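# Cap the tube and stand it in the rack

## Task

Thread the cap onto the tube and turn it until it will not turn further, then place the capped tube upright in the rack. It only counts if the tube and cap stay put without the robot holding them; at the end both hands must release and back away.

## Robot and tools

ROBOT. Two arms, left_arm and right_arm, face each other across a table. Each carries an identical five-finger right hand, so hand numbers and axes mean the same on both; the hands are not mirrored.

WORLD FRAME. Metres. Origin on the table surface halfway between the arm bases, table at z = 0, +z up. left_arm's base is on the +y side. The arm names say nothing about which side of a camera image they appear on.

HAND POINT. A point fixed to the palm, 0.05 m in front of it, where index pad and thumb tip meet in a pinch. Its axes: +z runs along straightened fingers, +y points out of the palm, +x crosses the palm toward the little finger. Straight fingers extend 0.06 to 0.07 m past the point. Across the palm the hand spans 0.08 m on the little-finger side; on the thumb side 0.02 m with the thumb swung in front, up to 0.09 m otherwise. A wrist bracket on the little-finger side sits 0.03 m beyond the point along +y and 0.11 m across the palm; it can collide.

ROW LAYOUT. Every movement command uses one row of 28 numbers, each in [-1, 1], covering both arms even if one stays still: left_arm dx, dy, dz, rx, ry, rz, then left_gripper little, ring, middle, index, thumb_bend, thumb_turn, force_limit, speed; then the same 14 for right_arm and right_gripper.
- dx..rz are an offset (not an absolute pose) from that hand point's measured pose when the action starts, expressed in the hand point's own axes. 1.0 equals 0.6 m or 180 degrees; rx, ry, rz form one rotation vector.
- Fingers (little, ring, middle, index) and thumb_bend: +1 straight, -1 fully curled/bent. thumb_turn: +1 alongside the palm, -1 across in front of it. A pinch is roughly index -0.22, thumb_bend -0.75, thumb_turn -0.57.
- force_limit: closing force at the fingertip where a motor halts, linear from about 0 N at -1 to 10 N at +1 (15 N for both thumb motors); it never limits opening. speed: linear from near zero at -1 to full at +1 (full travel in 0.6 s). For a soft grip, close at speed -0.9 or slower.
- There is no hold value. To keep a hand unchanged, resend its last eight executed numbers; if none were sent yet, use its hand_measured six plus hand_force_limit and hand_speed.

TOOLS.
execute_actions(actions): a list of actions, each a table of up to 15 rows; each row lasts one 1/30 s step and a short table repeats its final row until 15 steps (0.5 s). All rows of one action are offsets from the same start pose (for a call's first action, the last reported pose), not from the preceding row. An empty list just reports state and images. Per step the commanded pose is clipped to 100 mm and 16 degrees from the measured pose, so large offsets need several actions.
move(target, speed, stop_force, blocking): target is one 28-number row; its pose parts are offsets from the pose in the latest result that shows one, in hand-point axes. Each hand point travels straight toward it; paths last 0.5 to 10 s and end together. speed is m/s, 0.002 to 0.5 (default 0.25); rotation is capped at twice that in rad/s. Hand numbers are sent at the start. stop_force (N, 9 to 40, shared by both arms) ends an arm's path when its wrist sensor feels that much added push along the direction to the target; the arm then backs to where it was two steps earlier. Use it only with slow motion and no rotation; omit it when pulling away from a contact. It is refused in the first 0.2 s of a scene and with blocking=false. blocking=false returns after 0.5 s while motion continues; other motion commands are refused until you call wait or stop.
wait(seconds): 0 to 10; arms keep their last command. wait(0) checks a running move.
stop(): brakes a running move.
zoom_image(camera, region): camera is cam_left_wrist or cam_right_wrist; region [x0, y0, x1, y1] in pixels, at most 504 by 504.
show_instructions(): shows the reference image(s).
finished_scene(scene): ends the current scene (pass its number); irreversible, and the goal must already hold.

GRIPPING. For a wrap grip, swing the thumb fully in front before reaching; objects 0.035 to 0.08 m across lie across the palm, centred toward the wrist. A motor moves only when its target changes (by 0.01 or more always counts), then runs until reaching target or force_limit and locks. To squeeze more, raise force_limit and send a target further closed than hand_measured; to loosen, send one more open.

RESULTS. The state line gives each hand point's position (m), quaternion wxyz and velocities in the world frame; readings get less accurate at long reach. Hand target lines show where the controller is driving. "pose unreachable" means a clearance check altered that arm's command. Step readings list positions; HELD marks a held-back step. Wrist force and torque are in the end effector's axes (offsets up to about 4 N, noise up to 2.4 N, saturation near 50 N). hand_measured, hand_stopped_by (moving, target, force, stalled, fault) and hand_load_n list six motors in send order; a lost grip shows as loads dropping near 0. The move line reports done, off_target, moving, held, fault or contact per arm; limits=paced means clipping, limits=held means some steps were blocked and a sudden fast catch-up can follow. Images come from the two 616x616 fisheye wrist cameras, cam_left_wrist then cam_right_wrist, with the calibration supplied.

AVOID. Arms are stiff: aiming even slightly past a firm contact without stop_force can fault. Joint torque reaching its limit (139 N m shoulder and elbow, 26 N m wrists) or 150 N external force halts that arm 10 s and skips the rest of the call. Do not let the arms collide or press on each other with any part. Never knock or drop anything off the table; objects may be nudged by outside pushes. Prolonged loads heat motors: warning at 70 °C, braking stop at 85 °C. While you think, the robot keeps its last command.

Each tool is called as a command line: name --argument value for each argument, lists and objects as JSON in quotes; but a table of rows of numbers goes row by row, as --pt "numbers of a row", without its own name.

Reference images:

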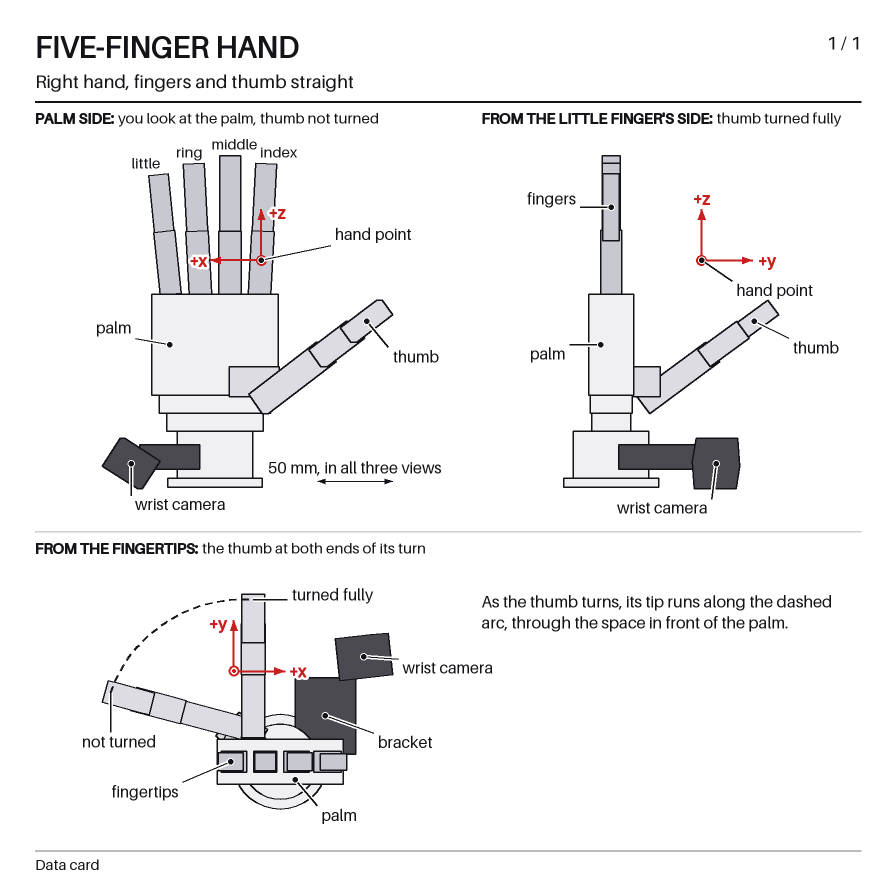

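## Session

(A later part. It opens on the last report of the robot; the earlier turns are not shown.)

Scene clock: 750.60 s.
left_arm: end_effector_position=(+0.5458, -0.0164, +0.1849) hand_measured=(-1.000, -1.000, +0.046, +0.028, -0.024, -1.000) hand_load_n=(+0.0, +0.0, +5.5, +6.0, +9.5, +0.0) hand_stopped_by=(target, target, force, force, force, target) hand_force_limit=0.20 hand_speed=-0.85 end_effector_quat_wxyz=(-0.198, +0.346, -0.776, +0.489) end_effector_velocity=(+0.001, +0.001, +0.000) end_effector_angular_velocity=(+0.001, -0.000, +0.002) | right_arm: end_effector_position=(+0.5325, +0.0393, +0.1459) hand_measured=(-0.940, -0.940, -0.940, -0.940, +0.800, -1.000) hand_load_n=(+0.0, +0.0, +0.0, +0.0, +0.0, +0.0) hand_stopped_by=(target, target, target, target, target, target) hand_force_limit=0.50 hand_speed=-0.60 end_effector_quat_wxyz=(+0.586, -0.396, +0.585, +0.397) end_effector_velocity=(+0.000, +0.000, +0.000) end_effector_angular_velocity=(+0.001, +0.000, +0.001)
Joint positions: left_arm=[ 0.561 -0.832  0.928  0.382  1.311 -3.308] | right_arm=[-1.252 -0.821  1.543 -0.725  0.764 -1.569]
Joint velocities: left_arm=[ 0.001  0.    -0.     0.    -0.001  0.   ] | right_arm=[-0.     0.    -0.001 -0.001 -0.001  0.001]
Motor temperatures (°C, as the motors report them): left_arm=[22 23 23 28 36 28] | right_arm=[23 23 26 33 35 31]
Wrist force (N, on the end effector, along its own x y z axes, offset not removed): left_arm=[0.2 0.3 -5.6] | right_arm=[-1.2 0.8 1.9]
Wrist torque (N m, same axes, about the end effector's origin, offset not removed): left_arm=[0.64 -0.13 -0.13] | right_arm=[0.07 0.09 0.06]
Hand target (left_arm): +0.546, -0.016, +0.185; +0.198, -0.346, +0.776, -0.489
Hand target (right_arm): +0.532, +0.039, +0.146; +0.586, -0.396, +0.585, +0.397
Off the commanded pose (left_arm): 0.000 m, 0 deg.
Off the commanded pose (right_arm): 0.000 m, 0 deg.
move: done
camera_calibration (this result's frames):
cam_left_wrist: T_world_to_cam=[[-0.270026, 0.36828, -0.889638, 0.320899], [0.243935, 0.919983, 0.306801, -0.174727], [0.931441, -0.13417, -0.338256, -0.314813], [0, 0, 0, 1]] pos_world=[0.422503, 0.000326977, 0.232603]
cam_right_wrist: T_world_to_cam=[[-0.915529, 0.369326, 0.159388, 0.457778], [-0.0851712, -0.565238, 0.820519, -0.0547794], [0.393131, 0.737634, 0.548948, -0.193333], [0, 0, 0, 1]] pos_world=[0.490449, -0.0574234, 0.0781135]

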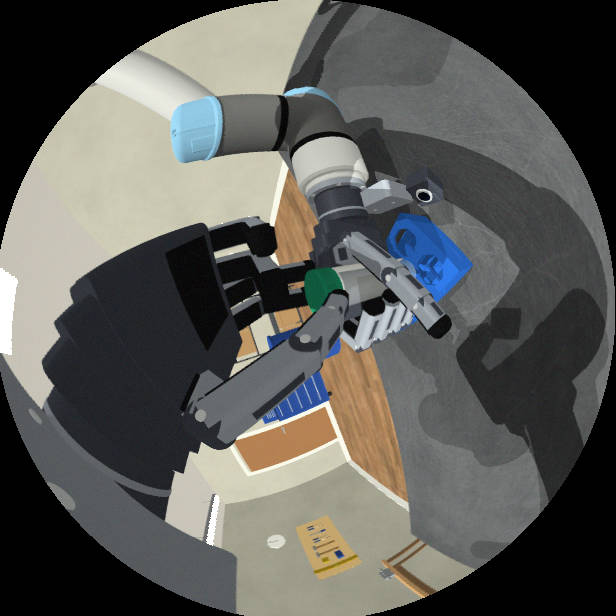

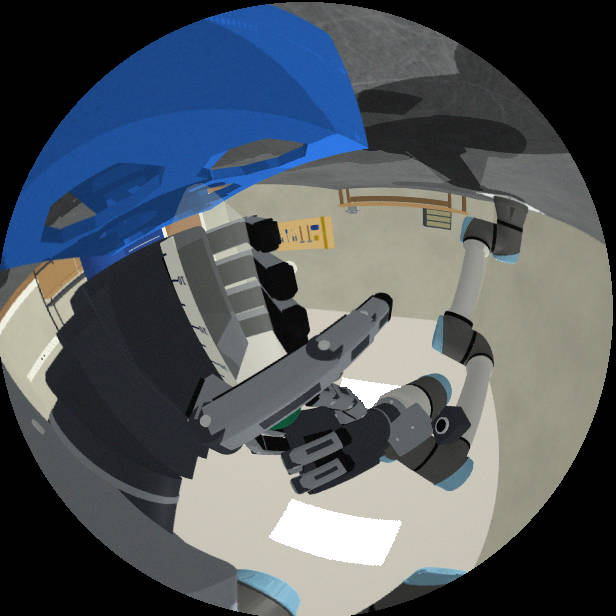

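move --target '[0,0,0,0,0,0,-1,-1,-0.3,-0.3,-0.4,-1,0.2,-0.85,0,-0.001,-0.035,0,0,0,-0.6,-0.6,-0.6,-0.6,0.8,-1,0.9,0]' --speed 0.015

move --target '[0,0,0,0,0,0,-1,-1,-0.3,-0.3,-0.4,-1,0.2,-0.85,0,0,0,0,0,0,-1,-1,-1,-1,0.8,-1,1,-0.7]'

zoom_image --camera "cam_left_wrist" --region '[290,240,390,340]'

Scene clock: 761.30 s.
left_arm: end_effector_position=(+0.5458, -0.0164, +0.1849) hand_measured=(-1.000, -1.000, +0.046, +0.028, -0.024, -1.000) hand_load_n=(+0.0, +0.0, +5.5, +6.0, +9.5, +0.0) hand_stopped_by=(target, target, force, force, force, target) hand_force_limit=0.20 hand_speed=-0.85 end_effector_quat_wxyz=(-0.198, +0.346, -0.776, +0.489) end_effector_velocity=(+0.000, +0.000, +0.000) end_effector_angular_velocity=(-0.000, -0.000, +0.001) | right_arm: end_effector_position=(+0.5253, +0.0197, +0.1458) hand_measured=(-0.600, -0.600, -0.600, -0.600, +0.800, -1.000) hand_load_n=(+0.0, +0.0, +0.0, +0.0, +0.0, +0.0) hand_stopped_by=(target, target, target, target, target, target) hand_force_limit=0.90 hand_speed=0.00 end_effector_quat_wxyz=(+0.586, -0.396, +0.585, +0.397) end_effector_velocity=(-0.001, -0.002, -0.001) end_effector_angular_velocity=(-0.001, +0.001, +0.000)
Joint positions: left_arm=[ 0.561 -0.832  0.928  0.382  1.311 -3.308] | right_arm=[-1.28  -0.851  1.603 -0.755  0.737 -1.569]
Joint velocities: left_arm=[ 0.001  0.    -0.001  0.    -0.    -0.   ] | right_arm=[-0.002 -0.002  0.005 -0.002 -0.003 -0.   ]
Motor temperatures (°C, as the motors report them): left_arm=[22 23 23 28 36 28] | right_arm=[23 23 26 33 35 31]
Wrist force (N, on the end effector, along its own x y z axes, offset not removed): left_arm=[-0.2 -2.3 -2.7] | right_arm=[-0.9 0.0 -2.0]
Wrist torque (N m, same axes, about the end effector's origin, offset not removed): left_arm=[0.28 -0.01 -0.02] | right_arm=[-0.07 0.05 0.08]
Hand target (left_arm): +0.546, -0.016, +0.185; +0.198, -0.346, +0.776, -0.489
Hand target (right_arm): +0.525, +0.020, +0.146; +0.586, -0.396, +0.585, +0.397
Off the commanded pose (left_arm): 0.000 m, 0 deg.
Off the commanded pose (right_arm): 0.000 m, 0 deg.
move: done
camera_calibration (this result's frames):
cam_left_wrist: T_world_to_cam=[[-0.270084, 0.368297, -0.889614, 0.320896], [0.243938, 0.91998, 0.306809, -0.174731], [0.931423, -0.134147, -0.338313, -0.314785], [0, 0, 0, 1]] pos_world=[0.422491, 0.000336469, 0.232586]
cam_right_wrist: T_world_to_cam=[[-0.915531, 0.369324, 0.159384, 0.458395], [-0.0851684, -0.56523, 0.820525, -0.0664066], [0.393129, 0.737641, 0.54894, -0.176045], [0, 0, 0, 1]] pos_world=[0.483227, -0.0769733, 0.0780655]

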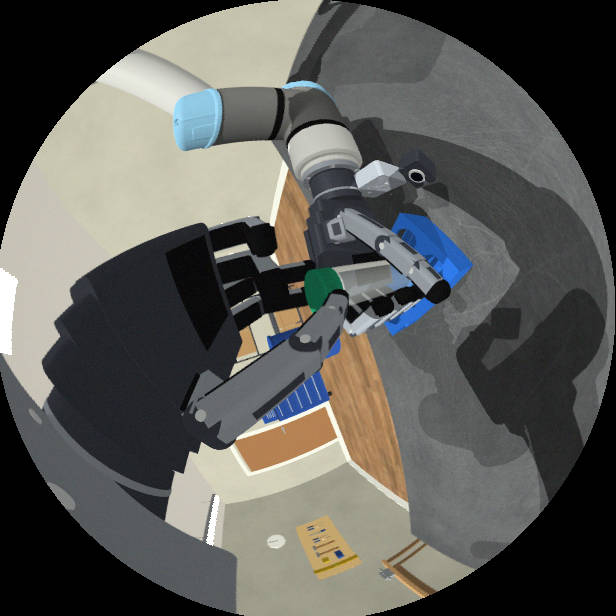

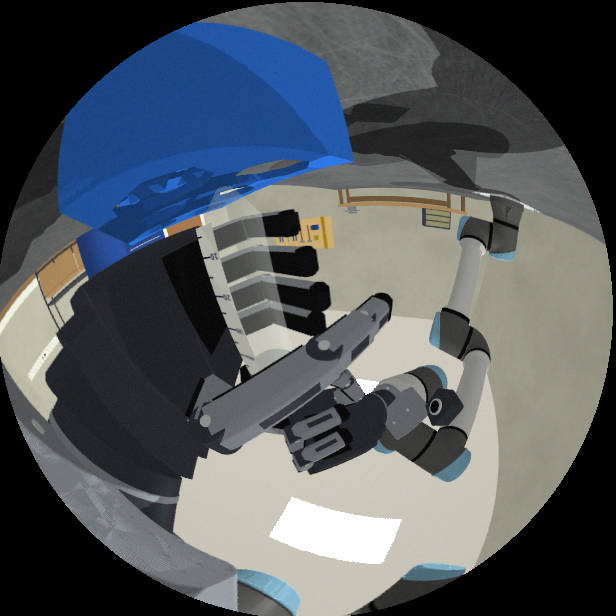

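Scene clock: 762.37 s.
left_arm: end_effector_position=(+0.5458, -0.0164, +0.1849) hand_measured=(-1.000, -1.000, +0.046, +0.028, -0.024, -1.000) hand_load_n=(+0.0, +0.0, +13.0, +10.5, +4.0, -0.5) hand_stopped_by=(target, target, force, force, force, target) hand_force_limit=0.20 hand_speed=-0.85 end_effector_quat_wxyz=(-0.198, +0.346, -0.776, +0.489) end_effector_velocity=(-0.000, -0.000, -0.000) end_effector_angular_velocity=(+0.001, +0.001, -0.001) | right_arm: end_effector_position=(+0.5252, +0.0197, +0.1459) hand_measured=(-1.000, -0.984, -0.954, -0.920, +0.800, -1.000) hand_load_n=(+1.0, +11.0, +9.0, +7.5, +0.0, +0.0) hand_stopped_by=(target, force, force, force, target, target) hand_force_limit=1.00 hand_speed=-0.70 end_effector_quat_wxyz=(+0.586, -0.396, +0.585, +0.397) end_effector_velocity=(-0.000, -0.000, -0.000) end_effector_angular_velocity=(+0.000, +0.002, -0.000)
Joint positions: left_arm=[ 0.561 -0.832  0.928  0.382  1.311 -3.308] | right_arm=[-1.28  -0.851  1.603 -0.755  0.737 -1.569]
Joint velocities: left_arm=[-0.     0.    -0.     0.001  0.001  0.   ] | right_arm=[ 0.    -0.     0.001 -0.     0.001  0.001]
Motor temperatures (°C, as the motors report them): left_arm=[22 23 23 28 36 28] | right_arm=[23 23 26 33 35 31]
Wrist force (N, on the end effector, along its own x y z axes, offset not removed): left_arm=[0.4 -10.1 18.5] | right_arm=[1.4 17.1 6.8]
Wrist torque (N m, same axes, about the end effector's origin, offset not removed): left_arm=[0.46 -0.26 -0.33] | right_arm=[0.33 0.20 -0.39]
Hand target (left_arm): +0.546, -0.016, +0.185; +0.198, -0.346, +0.776, -0.489
Hand target (right_arm): +0.525, +0.020, +0.146; +0.586, -0.396, +0.585, +0.397
Off the commanded pose (left_arm): 0.000 m, 0 deg.
Off the commanded pose (right_arm): 0.000 m, 0 deg.
move: done
camera_calibration (this result's frames):
cam_left_wrist: T_world_to_cam=[[-0.270013, 0.36817, -0.889687, 0.320907], [0.243914, 0.920023, 0.306698, -0.174675], [0.93145, -0.134195, -0.33822, -0.314835], [0, 0, 0, 1]] pos_world=[0.422507, 0.000307091, 0.232596]
cam_right_wrist: T_world_to_cam=[[-0.915609, 0.36917, 0.159291, 0.458411], [-0.0851775, -0.565283, 0.820488, -0.0664461], [0.392944, 0.737678, 0.549023, -0.175981], [0, 0, 0, 1]] pos_world=[0.483216, -0.0769752, 0.0781151]

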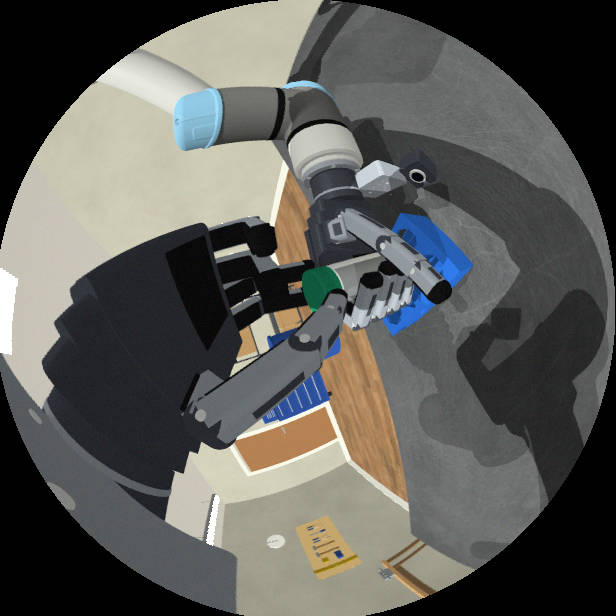

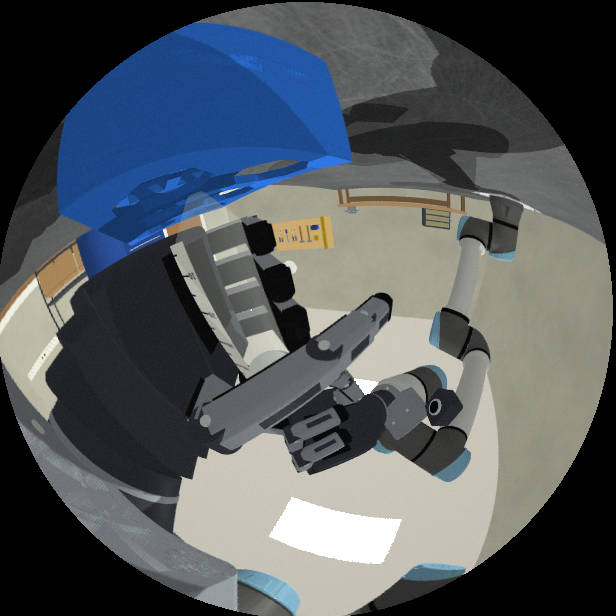

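Region (290, 240, 390, 340) of cam_left_wrist's 616x616 image, scaled by 5.040, with more detail than that image has.

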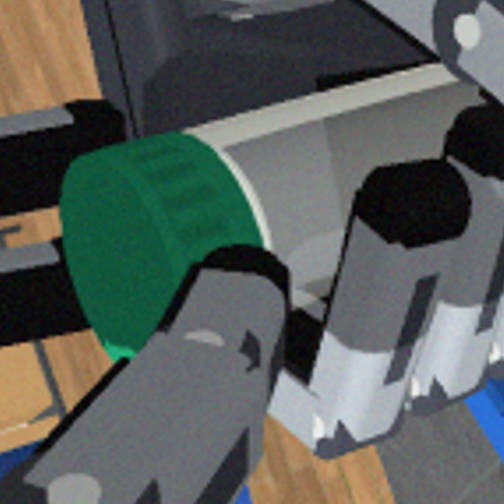

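move --target '[0,-0.002,0.001,0,0,0,-1,-1,-0.3,-0.3,-0.4,-1,0.2,-0.85,-0.0075,0,0.006,0,-0.032,0,-1,-1,-1,-1,0.8,-1,1,-0.7]' --speed 0.03

zoom_image --camera "cam_left_wrist" --region '[290,200,450,360]'

Scene clock: 780.07 s.
left_arm: end_effector_position=(+0.5466, -0.0171, +0.1857) hand_measured=(-1.000, -1.000, +0.046, +0.028, -0.026, -1.000) hand_load_n=(+0.0, +0.0, +7.5, +6.5, +6.5, +1.0) hand_stopped_by=(target, target, force, force, force, target) hand_force_limit=0.20 hand_speed=-0.85 end_effector_quat_wxyz=(-0.198, +0.346, -0.776, +0.489) end_effector_velocity=(+0.001, +0.000, +0.000) end_effector_angular_velocity=(-0.001, -0.001, +0.001) | right_arm: end_effector_position=(+0.5266, +0.0230, +0.1503) hand_measured=(-1.000, -0.984, -0.954, -0.920, +0.800, -1.000) hand_load_n=(+0.5, +10.0, +8.0, +5.5, +0.0, +0.0) hand_stopped_by=(target, force, force, force, target, target) hand_force_limit=1.00 hand_speed=-0.70 end_effector_quat_wxyz=(+0.614, -0.376, +0.555, +0.416) end_effector_velocity=(-0.000, +0.000, -0.000) end_effector_angular_velocity=(+0.010, -0.005, -0.000)
Joint positions: left_arm=[ 0.561 -0.829  0.921  0.386  1.311 -3.308] | right_arm=[-1.269 -0.829  1.634 -0.954  0.753 -1.462]
Joint velocities: left_arm=[ 0.001  0.    -0.    -0.001 -0.001  0.   ] | right_arm=[ 0.001  0.003  0.004 -0.023  0.003  0.01 ]
Motor temperatures (°C, as the motors report them): left_arm=[22 23 23 28 36 28] | right_arm=[23 23 26 33 35 31]
Wrist force (N, on the end effector, along its own x y z axes, offset not removed): left_arm=[-4.3 -2.8 3.6] | right_arm=[-1.4 6.1 -0.7]
Wrist torque (N m, same axes, about the end effector's origin, offset not removed): left_arm=[-0.14 0.35 -0.22] | right_arm=[0.47 0.42 -0.24]
Hand target (left_arm): +0.547, -0.017, +0.186; +0.198, -0.346, +0.776, -0.489
Hand target (right_arm): +0.527, +0.023, +0.150; +0.615, -0.376, +0.555, +0.416
Off the commanded pose (left_arm): 0.000 m, 0 deg.
Off the commanded pose (right_arm): 0.000 m, 0 deg.
move: done
camera_calibration (this result's frames):
cam_left_wrist: T_world_to_cam=[[-0.270017, 0.368177, -0.889684, 0.322098], [0.24393, 0.920019, 0.306698, -0.174474], [0.931445, -0.134207, -0.33823, -0.315384], [0, 0, 0, 1]] pos_world=[0.423294, -0.000396399, 0.233403]
cam_right_wrist: T_world_to_cam=[[-0.921421, 0.354689, 0.158677, 0.461224], [-0.114582, -0.638231, 0.76127, -0.0420365], [0.371287, 0.683269, 0.628721, -0.180703], [0, 0, 0, 1]] pos_world=[0.487258, -0.0669515, 0.0724272]

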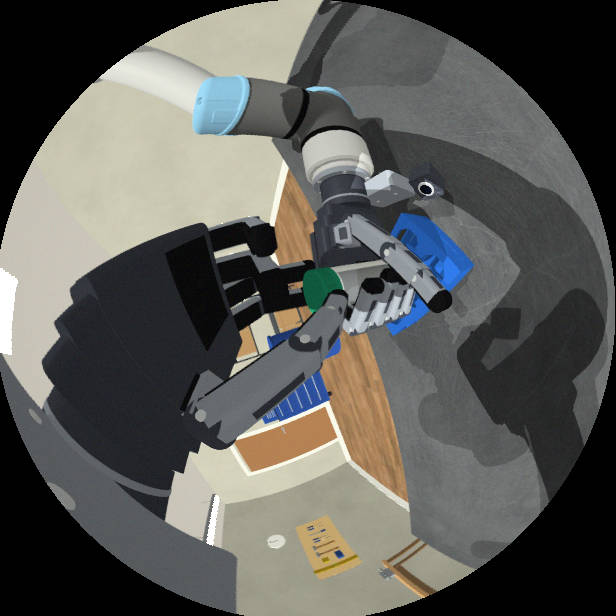

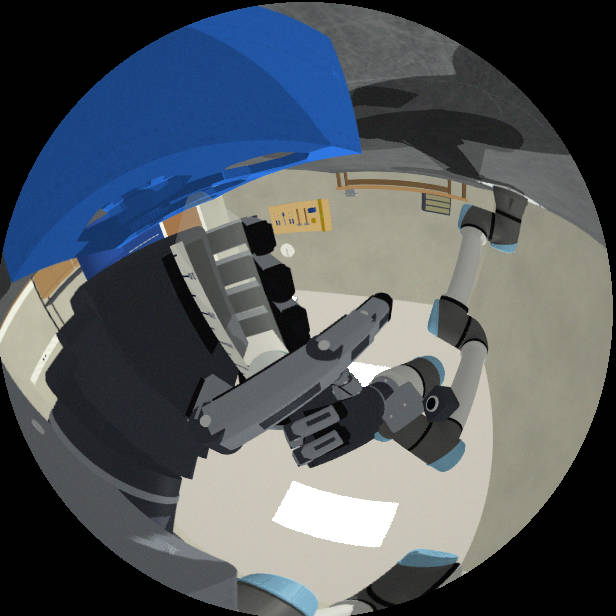

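Region (290, 200, 450, 360) of cam_left_wrist's 616x616 image, scaled by 3.150, with more detail than that image has.

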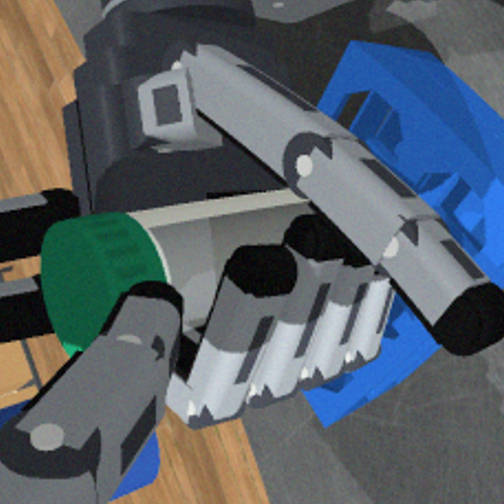

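move --target '[0,0.0015,0.0008,0,0,0,-1,-1,-0.32,-0.32,-0.42,-1,0.3,-0.85,0,0,0,0,0,0,0.35,0.35,0.35,0.35,0.8,-1,1,-0.3]' --speed 0.003

move --target '[0,0,0,0,0,0,-1,-1,-0.32,-0.32,-0.42,-1,0.3,-0.85,0,-0.053,-0.075,0,0.032,0,0.35,0.35,0.35,0.35,0.5,-1,1,-0.8]' --speed 0.04

Scene clock: 793.70 s.
left_arm: end_effector_position=(+0.5466, -0.0171, +0.1847) hand_measured=(-1.000, -1.000, +0.046, +0.022, -0.022, -1.000) hand_load_n=(+0.0, +0.0, +5.0, +6.5, +9.0, -0.5) hand_stopped_by=(target, target, force, force, force, target) hand_force_limit=0.30 hand_speed=-0.85 end_effector_quat_wxyz=(-0.198, +0.346, -0.776, +0.489) end_effector_velocity=(+0.000, +0.001, -0.000) end_effector_angular_velocity=(+0.001, +0.000, +0.001) | right_arm: end_effector_position=(+0.5266, +0.0230, +0.1503) hand_measured=(+0.350, +0.350, +0.350, +0.350, +0.800, -1.000) hand_load_n=(+0.0, +0.0, +0.0, +0.0, +0.0, +0.0) hand_stopped_by=(target, target, target, target, target, target) hand_force_limit=1.00 hand_speed=-0.30 end_effector_quat_wxyz=(+0.614, -0.376, +0.555, +0.416) end_effector_velocity=(+0.001, +0.000, +0.000) end_effector_angular_velocity=(+0.000, -0.000, -0.001)
Joint positions: left_arm=[ 0.561 -0.829  0.923  0.383  1.311 -3.308] | right_arm=[-1.269 -0.829  1.634 -0.954  0.753 -1.462]
Joint velocities: left_arm=[0.001 0.    0.    0.001 0.    0.   ] | right_arm=[-0.     0.001 -0.001 -0.     0.001 -0.   ]
Motor temperatures (°C, as the motors report them): left_arm=[22 23 23 28 36 28] | right_arm=[23 23 26 33 35 31]
Wrist force (N, on the end effector, along its own x y z axes, offset not removed): left_arm=[1.0 0.8 -3.6] | right_arm=[-3.0 2.2 -0.3]
Wrist torque (N m, same axes, about the end effector's origin, offset not removed): left_arm=[0.88 0.03 0.04] | right_arm=[0.34 0.51 -0.09]
Hand target (left_arm): +0.547, -0.017, +0.185; +0.198, -0.346, +0.776, -0.489
Hand target (right_arm): +0.527, +0.023, +0.150; +0.614, -0.376, +0.555, +0.416
Off the commanded pose (left_arm): 0.000 m, 0 deg.
Off the commanded pose (right_arm): 0.000 m, 0 deg.
move: done
camera_calibration (this result's frames):
cam_left_wrist: T_world_to_cam=[[-0.270012, 0.36817, -0.889688, 0.321208], [0.243898, 0.920025, 0.306703, -0.174132], [0.931454, -0.134179, -0.338214, -0.315761], [0, 0, 0, 1]] pos_world=[0.423318, -0.000422267, 0.232387]
cam_right_wrist: T_world_to_cam=[[-0.921433, 0.354658, 0.158678, 0.461212], [-0.114558, -0.638234, 0.761271, -0.0420426], [0.371264, 0.683283, 0.628719, -0.180693], [0, 0, 0, 1]] pos_world=[0.487244, -0.0669405, 0.0724272]

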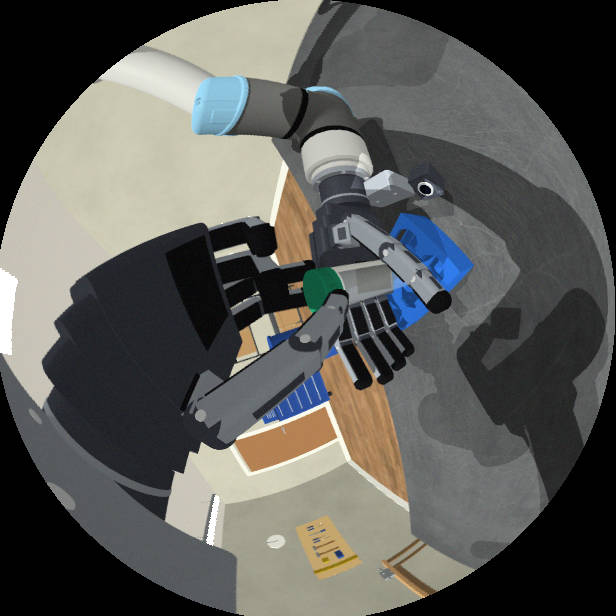

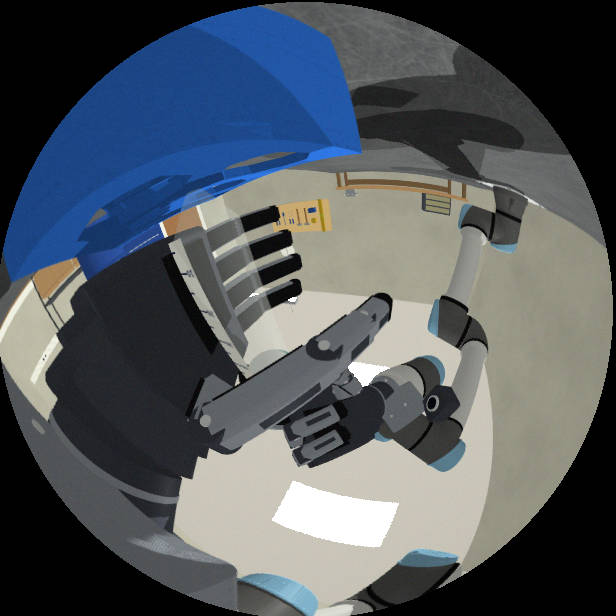

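Scene clock: 795.43 s.
left_arm: end_effector_position=(+0.5466, -0.0171, +0.1847) hand_measured=(-1.000, -1.000, +0.046, +0.022, -0.022, -1.000) hand_load_n=(+0.0, +0.0, +5.0, +6.5, +9.0, -0.5) hand_stopped_by=(target, target, force, force, force, target) hand_force_limit=0.30 hand_speed=-0.85 end_effector_quat_wxyz=(-0.198, +0.346, -0.776, +0.489) end_effector_velocity=(-0.001, -0.001, -0.000) end_effector_angular_velocity=(+0.000, +0.000, -0.001) | right_arm: end_effector_position=(+0.5393, -0.0302, +0.1457) hand_measured=(+0.350, +0.350, +0.350, +0.350, +0.500, -1.000) hand_load_n=(+0.0, +0.0, +0.0, +0.0, +0.0, +0.0) hand_stopped_by=(target, target, target, target, target, target) hand_force_limit=1.00 hand_speed=-0.80 end_effector_quat_wxyz=(+0.586, -0.396, +0.585, +0.397) end_effector_velocity=(+0.001, -0.001, +0.001) end_effector_angular_velocity=(-0.003, +0.001, +0.000)
Joint positions: left_arm=[ 0.561 -0.829  0.923  0.383  1.311 -3.308] | right_arm=[-1.372 -0.875  1.65  -0.777  0.645 -1.569]
Joint velocities: left_arm=[-0.001  0.     0.    -0.    -0.    -0.   ] | right_arm=[-0.003 -0.002 -0.002  0.008 -0.003 -0.004]
Motor temperatures (°C, as the motors report them): left_arm=[22 23 23 28 36 28] | right_arm=[23 23 26 33 35 31]
Wrist force (N, on the end effector, along its own x y z axes, offset not removed): left_arm=[-0.8 -2.0 2.1] | right_arm=[0.3 -2.1 0.9]
Wrist torque (N m, same axes, about the end effector's origin, offset not removed): left_arm=[-0.04 -0.08 -0.19] | right_arm=[-0.37 -0.17 0.02]
Hand target (left_arm): +0.547, -0.017, +0.185; +0.198, -0.346, +0.776, -0.489
Hand target (right_arm): +0.539, -0.030, +0.146; +0.586, -0.396, +0.585, +0.397
Off the commanded pose (left_arm): 0.000 m, 0 deg.
Off the commanded pose (right_arm): 0.000 m, 0 deg.
move: done
camera_calibration (this result's frames):
cam_left_wrist: T_world_to_cam=[[-0.270012, 0.36817, -0.889688, 0.321208], [0.243898, 0.920025, 0.306704, -0.174132], [0.931454, -0.134179, -0.338214, -0.315761], [0, 0, 0, 1]] pos_world=[0.423318, -0.00042226, 0.232387]
cam_right_wrist: T_world_to_cam=[[-0.915559, 0.369275, 0.159337, 0.489744], [-0.0849227, -0.564751, 0.820881, -0.0935156], [0.393116, 0.738033, 0.548422, -0.144614], [0, 0, 0, 1]] pos_world=[0.497298, -0.126933, 0.0780407]

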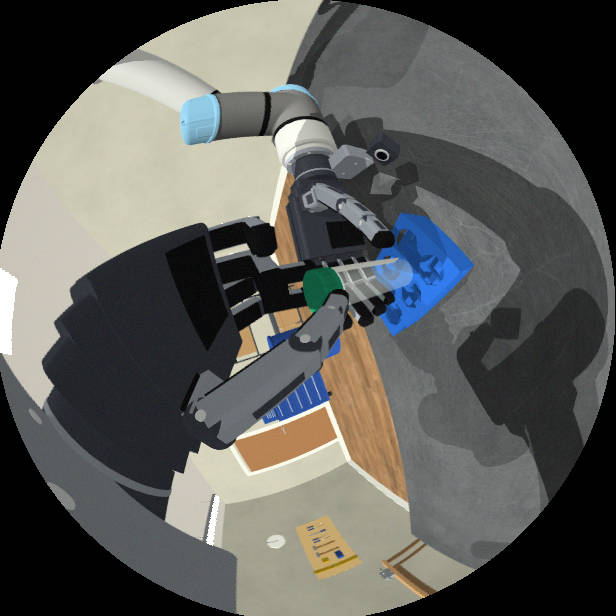

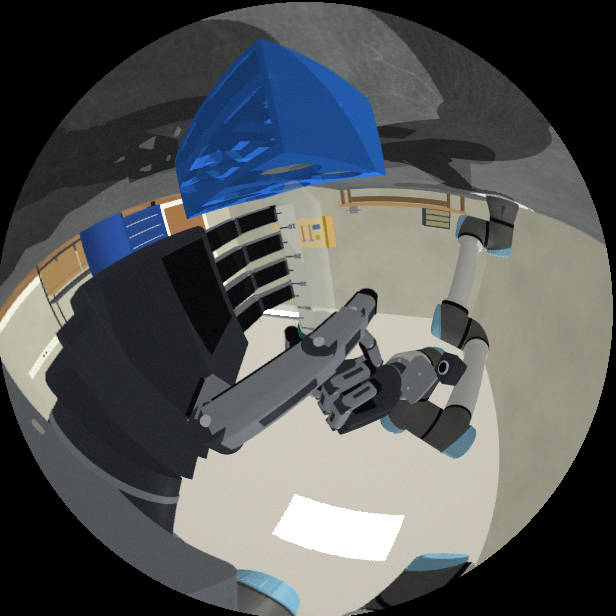

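Close in stages, balanced.

move --target '[0,0,0,0,0,0,-1,-1,-0.32,-0.32,-0.42,-1,0.3,-0.85,0,0,0.004,0,0,0,0.35,0.35,-0.3,-0.3,-0.5,-1,-0.6,-0.88]'

move --target '[0,0,0,0,0,0,-1,-1,-0.34,-0.34,-0.44,-1,0.5,-0.9,0,0,0,0,0,0,0.35,0.35,-0.35,-0.35,-0.55,-1,0.6,-0.92]'

zoom_image --camera "cam_left_wrist" --region '[290,200,450,360]'

move --target '[-0.0003,-0.0015,0.0034,-0.0025,0.0745,0.0372,-1,-1,-0.34,-0.34,-0.44,-1,0.5,-0.9,0,0,0,0,0,0,0.35,0.35,-0.35,-0.35,-0.55,-1,0.6,-0.92]' --speed 0.1

zoom_image --camera "cam_left_wrist" --region '[290,200,450,360]'

Scene clock: 819.60 s.
left_arm: end_effector_position=(+0.5466, -0.0171, +0.1847) hand_measured=(-1.000, -1.000, +0.046, +0.022, -0.022, -1.000) hand_load_n=(+0.0, +0.0, +5.5, +6.5, +9.0, -1.0) hand_stopped_by=(target, target, force, force, force, target) hand_force_limit=0.30 hand_speed=-0.85 end_effector_quat_wxyz=(-0.198, +0.346, -0.776, +0.489) end_effector_velocity=(+0.000, +0.000, -0.000) end_effector_angular_velocity=(+0.001, +0.000, +0.001) | right_arm: end_effector_position=(+0.5402, -0.0279, +0.1457) hand_measured=(+0.350, +0.350, +0.024, +0.038, -0.164, -1.000) hand_load_n=(+0.0, +0.0, +2.5, +1.5, +2.5, +0.0) hand_stopped_by=(target, target, force, force, force, target) hand_force_limit=-0.60 hand_speed=-0.88 end_effector_quat_wxyz=(+0.586, -0.396, +0.585, +0.397) end_effector_velocity=(-0.000, +0.000, +0.000) end_effector_angular_velocity=(-0.000, +0.000, +0.000)
Joint positions: left_arm=[ 0.561 -0.829  0.923  0.383  1.311 -3.308] | right_arm=[-1.369 -0.872  1.644 -0.774  0.648 -1.569]
Joint velocities: left_arm=[ 0.     0.     0.     0.001 -0.001  0.   ] | right_arm=[ 0.    -0.     0.     0.001 -0.    -0.   ]
Motor temperatures (°C, as the motors report them): left_arm=[22 23 23 28 36 28] | right_arm=[23 23 26 33 35 31]
Wrist force (N, on the end effector, along its own x y z axes, offset not removed): left_arm=[-3.1 1.9 -1.1] | right_arm=[-0.6 -2.7 3.9]
Wrist torque (N m, same axes, about the end effector's origin, offset not removed): left_arm=[0.56 0.65 -0.38] | right_arm=[-0.42 0.18 -0.16]
Hand target (left_arm): +0.547, -0.017, +0.185; +0.198, -0.346, +0.776, -0.489
Hand target (right_arm): +0.540, -0.028, +0.146; +0.586, -0.396, +0.585, +0.397
Off the commanded pose (left_arm): 0.000 m, 0 deg.
Off the commanded pose (right_arm): 0.000 m, 0 deg.
move: moving (right_arm; no rest 5 s after the path's end)
camera_calibration (this result's frames):
cam_left_wrist: T_world_to_cam=[[-0.270011, 0.36817, -0.889688, 0.321202], [0.243899, 0.920025, 0.306703, -0.174127], [0.931454, -0.134181, -0.338213, -0.315765], [0, 0, 0, 1]] pos_world=[0.423318, -0.000425632, 0.232379]
cam_right_wrist: T_world_to_cam=[[-0.91557, 0.36924, 0.159352, 0.489732], [-0.0848848, -0.56475, 0.820885, -0.0921975], [0.393097, 0.738051, 0.548411, -0.14659], [0, 0, 0, 1]] pos_world=[0.498182, -0.124705, 0.0780355]

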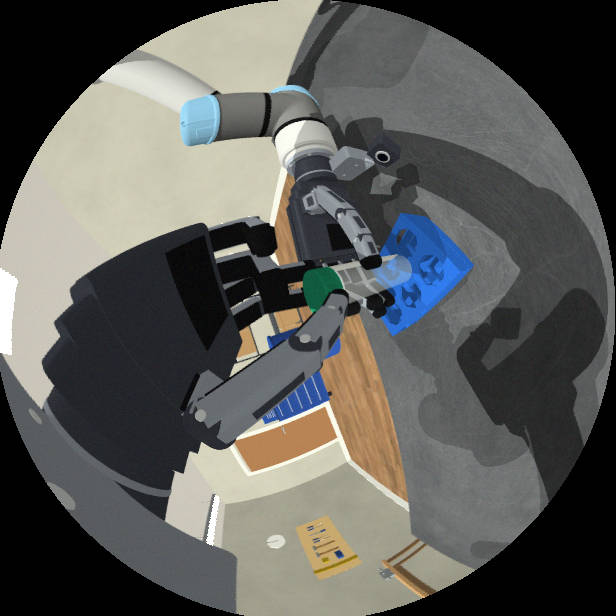

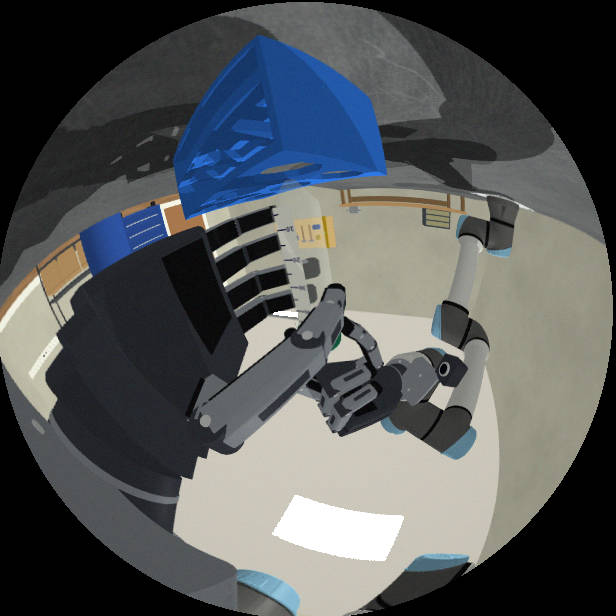

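Scene clock: 820.37 s.
left_arm: end_effector_position=(+0.5466, -0.0171, +0.1847) hand_measured=(-1.000, -1.000, +0.036, +0.014, -0.016, -1.000) hand_load_n=(+0.0, +0.0, +7.5, +6.5, +11.5, -3.0) hand_stopped_by=(target, target, force, force, force, target) hand_force_limit=0.50 hand_speed=-0.90 end_effector_quat_wxyz=(-0.198, +0.346, -0.776, +0.489) end_effector_velocity=(-0.001, -0.001, -0.000) end_effector_angular_velocity=(+0.000, +0.000, -0.001) | right_arm: end_effector_position=(+0.5402, -0.0279, +0.1457) hand_measured=(+0.350, +0.350, -0.008, +0.010, -0.184, -1.000) hand_load_n=(+0.0, +0.0, +8.0, +8.0, +11.0, +1.0) hand_stopped_by=(target, target, force, force, force, target) hand_force_limit=0.60 hand_speed=-0.92 end_effector_quat_wxyz=(+0.586, -0.396, +0.585, +0.397) end_effector_velocity=(+0.000, -0.000, +0.000) end_effector_angular_velocity=(-0.000, -0.000, -0.001)
Joint positions: left_arm=[ 0.561 -0.829  0.923  0.383  1.311 -3.308] | right_arm=[-1.369 -0.872  1.644 -0.774  0.648 -1.569]
Joint velocities: left_arm=[-0.001  0.     0.    -0.    -0.    -0.   ] | right_arm=[-0.    -0.    -0.001  0.002  0.    -0.001]
Motor temperatures (°C, as the motors report them): left_arm=[22 23 23 28 36 28] | right_arm=[23 23 26 33 35 31]
Wrist force (N, on the end effector, along its own x y z axes, offset not removed): left_arm=[4.6 -5.3 -3.0] | right_arm=[1.1 -0.2 7.2]
Wrist torque (N m, same axes, about the end effector's origin, offset not removed): left_arm=[-0.09 0.23 -0.51] | right_arm=[0.02 0.52 -0.04]
Hand target (left_arm): +0.547, -0.017, +0.185; +0.198, -0.346, +0.776, -0.489
Hand target (right_arm): +0.540, -0.028, +0.146; +0.586, -0.396, +0.585, +0.397
Off the commanded pose (left_arm): 0.000 m, 0 deg.
Off the commanded pose (right_arm): 0.000 m, 0 deg.
move: done
camera_calibration (this result's frames):
cam_left_wrist: T_world_to_cam=[[-0.270008, 0.368174, -0.889687, 0.3212], [0.243909, 0.920022, 0.306704, -0.174126], [0.931453, -0.13419, -0.338214, -0.315759], [0, 0, 0, 1]] pos_world=[0.423312, -0.000429744, 0.232379]
cam_right_wrist: T_world_to_cam=[[-0.915568, 0.36924, 0.159363, 0.489728], [-0.084874, -0.564747, 0.820888, -0.0922028], [0.393105, 0.738053, 0.548403, -0.146592], [0, 0, 0, 1]] pos_world=[0.49818, -0.124706, 0.078035]

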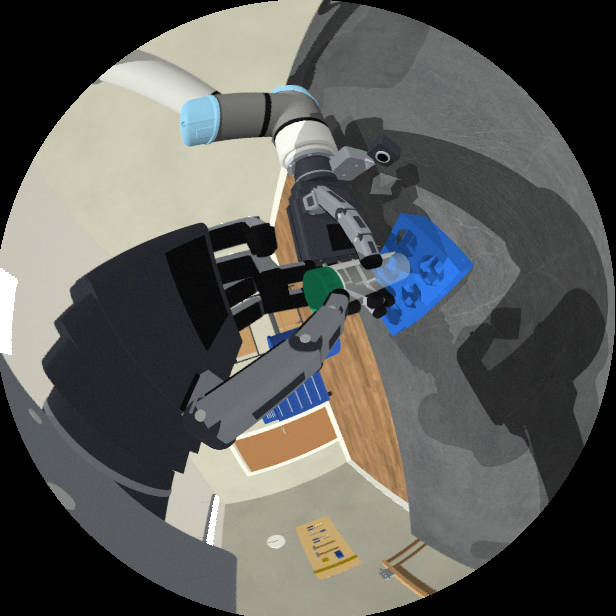

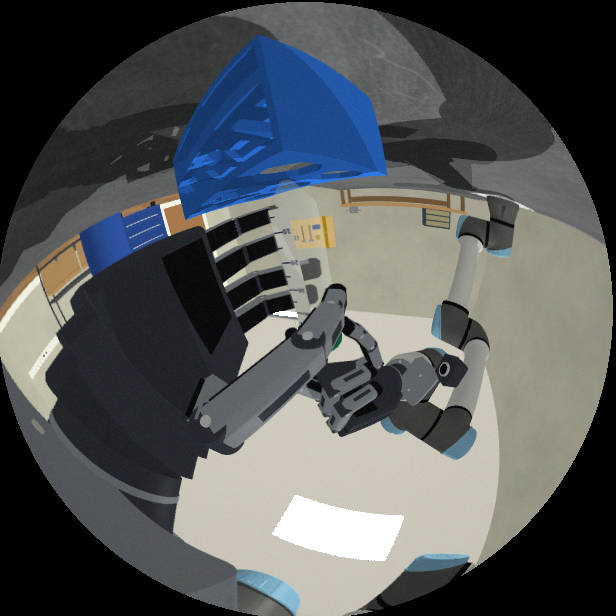

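Region (290, 200, 450, 360) of cam_left_wrist's 616x616 image, scaled by 3.150, with more detail than that image has.

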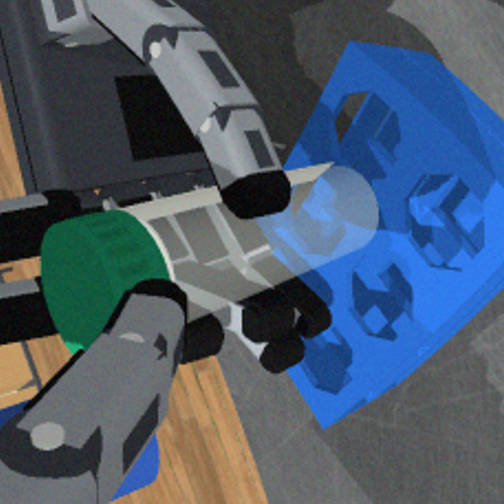

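Scene clock: 822.03 s.
left_arm: end_effector_position=(+0.5483, -0.0185, +0.1846) hand_measured=(-1.000, -1.000, +0.036, +0.014, -0.016, -1.000) hand_load_n=(+0.0, +0.0, +11.0, +4.5, +10.5, -3.5) hand_stopped_by=(target, target, force, force, force, target) hand_force_limit=0.50 hand_speed=-0.90 end_effector_quat_wxyz=(-0.133, +0.242, -0.814, +0.510) end_effector_velocity=(-0.001, -0.001, +0.000) end_effector_angular_velocity=(+0.000, +0.000, -0.012) | right_arm: end_effector_position=(+0.5402, -0.0279, +0.1457) hand_measured=(+0.350, +0.350, -0.008, +0.010, -0.182, -1.000) hand_load_n=(+0.0, +0.0, +4.5, +6.5, +10.5, -0.5) hand_stopped_by=(target, target, force, force, force, target) hand_force_limit=0.60 hand_speed=-0.92 end_effector_quat_wxyz=(+0.586, -0.396, +0.585, +0.397) end_effector_velocity=(+0.000, -0.000, +0.000) end_effector_angular_velocity=(+0.000, +0.001, +0.000)
Joint positions: left_arm=[ 0.641 -0.836  0.933  0.363  1.615 -3.153] | right_arm=[-1.369 -0.872  1.644 -0.774  0.648 -1.569]
Joint velocities: left_arm=[ 0.002  0.002 -0.004  0.002  0.012  0.006] | right_arm=[-0.    -0.    -0.     0.001 -0.001  0.001]
Motor temperatures (°C, as the motors report them): left_arm=[22 23 23 28 36 28] | right_arm=[23 23 26 33 35 31]
Wrist force (N, on the end effector, along its own x y z axes, offset not removed): left_arm=[2.8 -6.4 3.2] | right_arm=[1.3 3.7 4.5]
Wrist torque (N m, same axes, about the end effector's origin, offset not removed): left_arm=[0.46 -0.21 -0.34] | right_arm=[0.31 0.44 0.02]
Hand target (left_arm): +0.548, -0.018, +0.185; +0.133, -0.242, +0.815, -0.510
Hand target (right_arm): +0.540, -0.028, +0.146; +0.586, -0.396, +0.585, +0.397
Off the commanded pose (left_arm): 0.000 m, 0 deg.
Off the commanded pose (right_arm): 0.000 m, 0 deg.
move: done
camera_calibration (this result's frames):
cam_left_wrist: T_world_to_cam=[[-0.165363, 0.425799, -0.889579, 0.265786], [0.472614, 0.825895, 0.307463, -0.300575], [0.865616, -0.369585, -0.337811, -0.28592], [0, 0, 0, 1]] pos_world=[0.433504, 0.0294004, 0.232267]
cam_right_wrist: T_world_to_cam=[[-0.915586, 0.369196, 0.159366, 0.489715], [-0.0848434, -0.56475, 0.820889, -0.0922136], [0.393071, 0.738073, 0.548401, -0.146572], [0, 0, 0, 1]] pos_world=[0.498166, -0.124697, 0.0780337]

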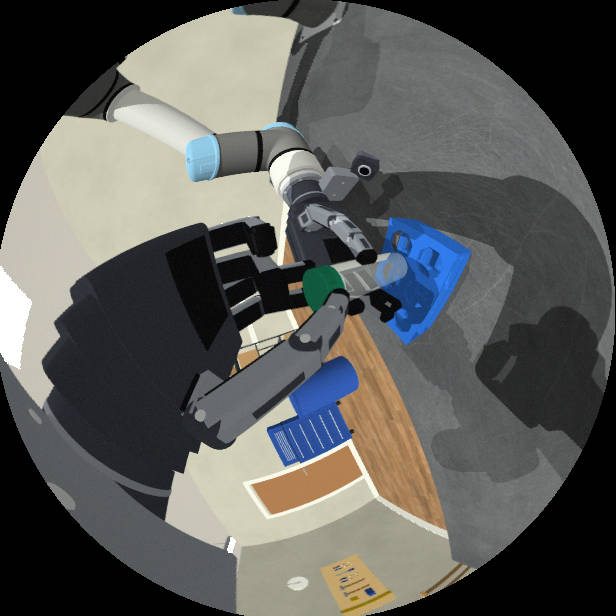

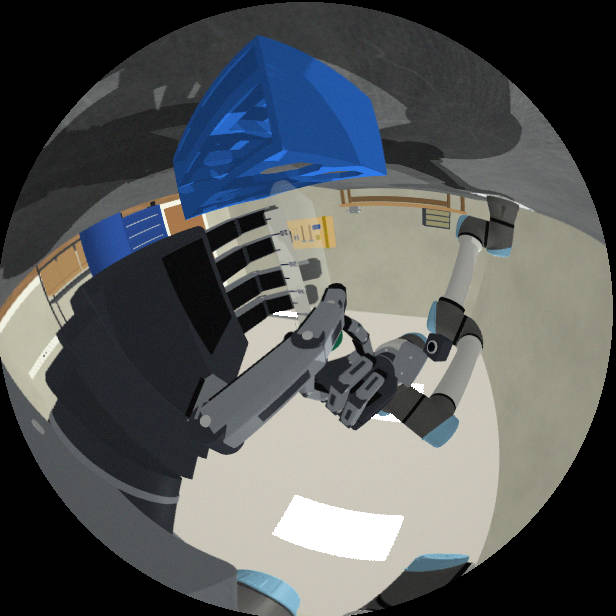

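Region (290, 200, 450, 360) of cam_left_wrist's 616x616 image, scaled by 3.150, with more detail than that image has.

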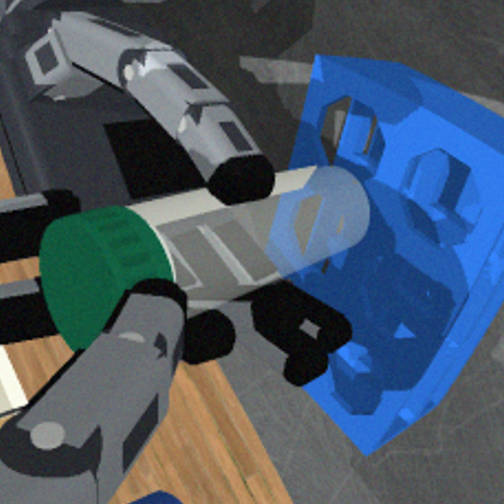

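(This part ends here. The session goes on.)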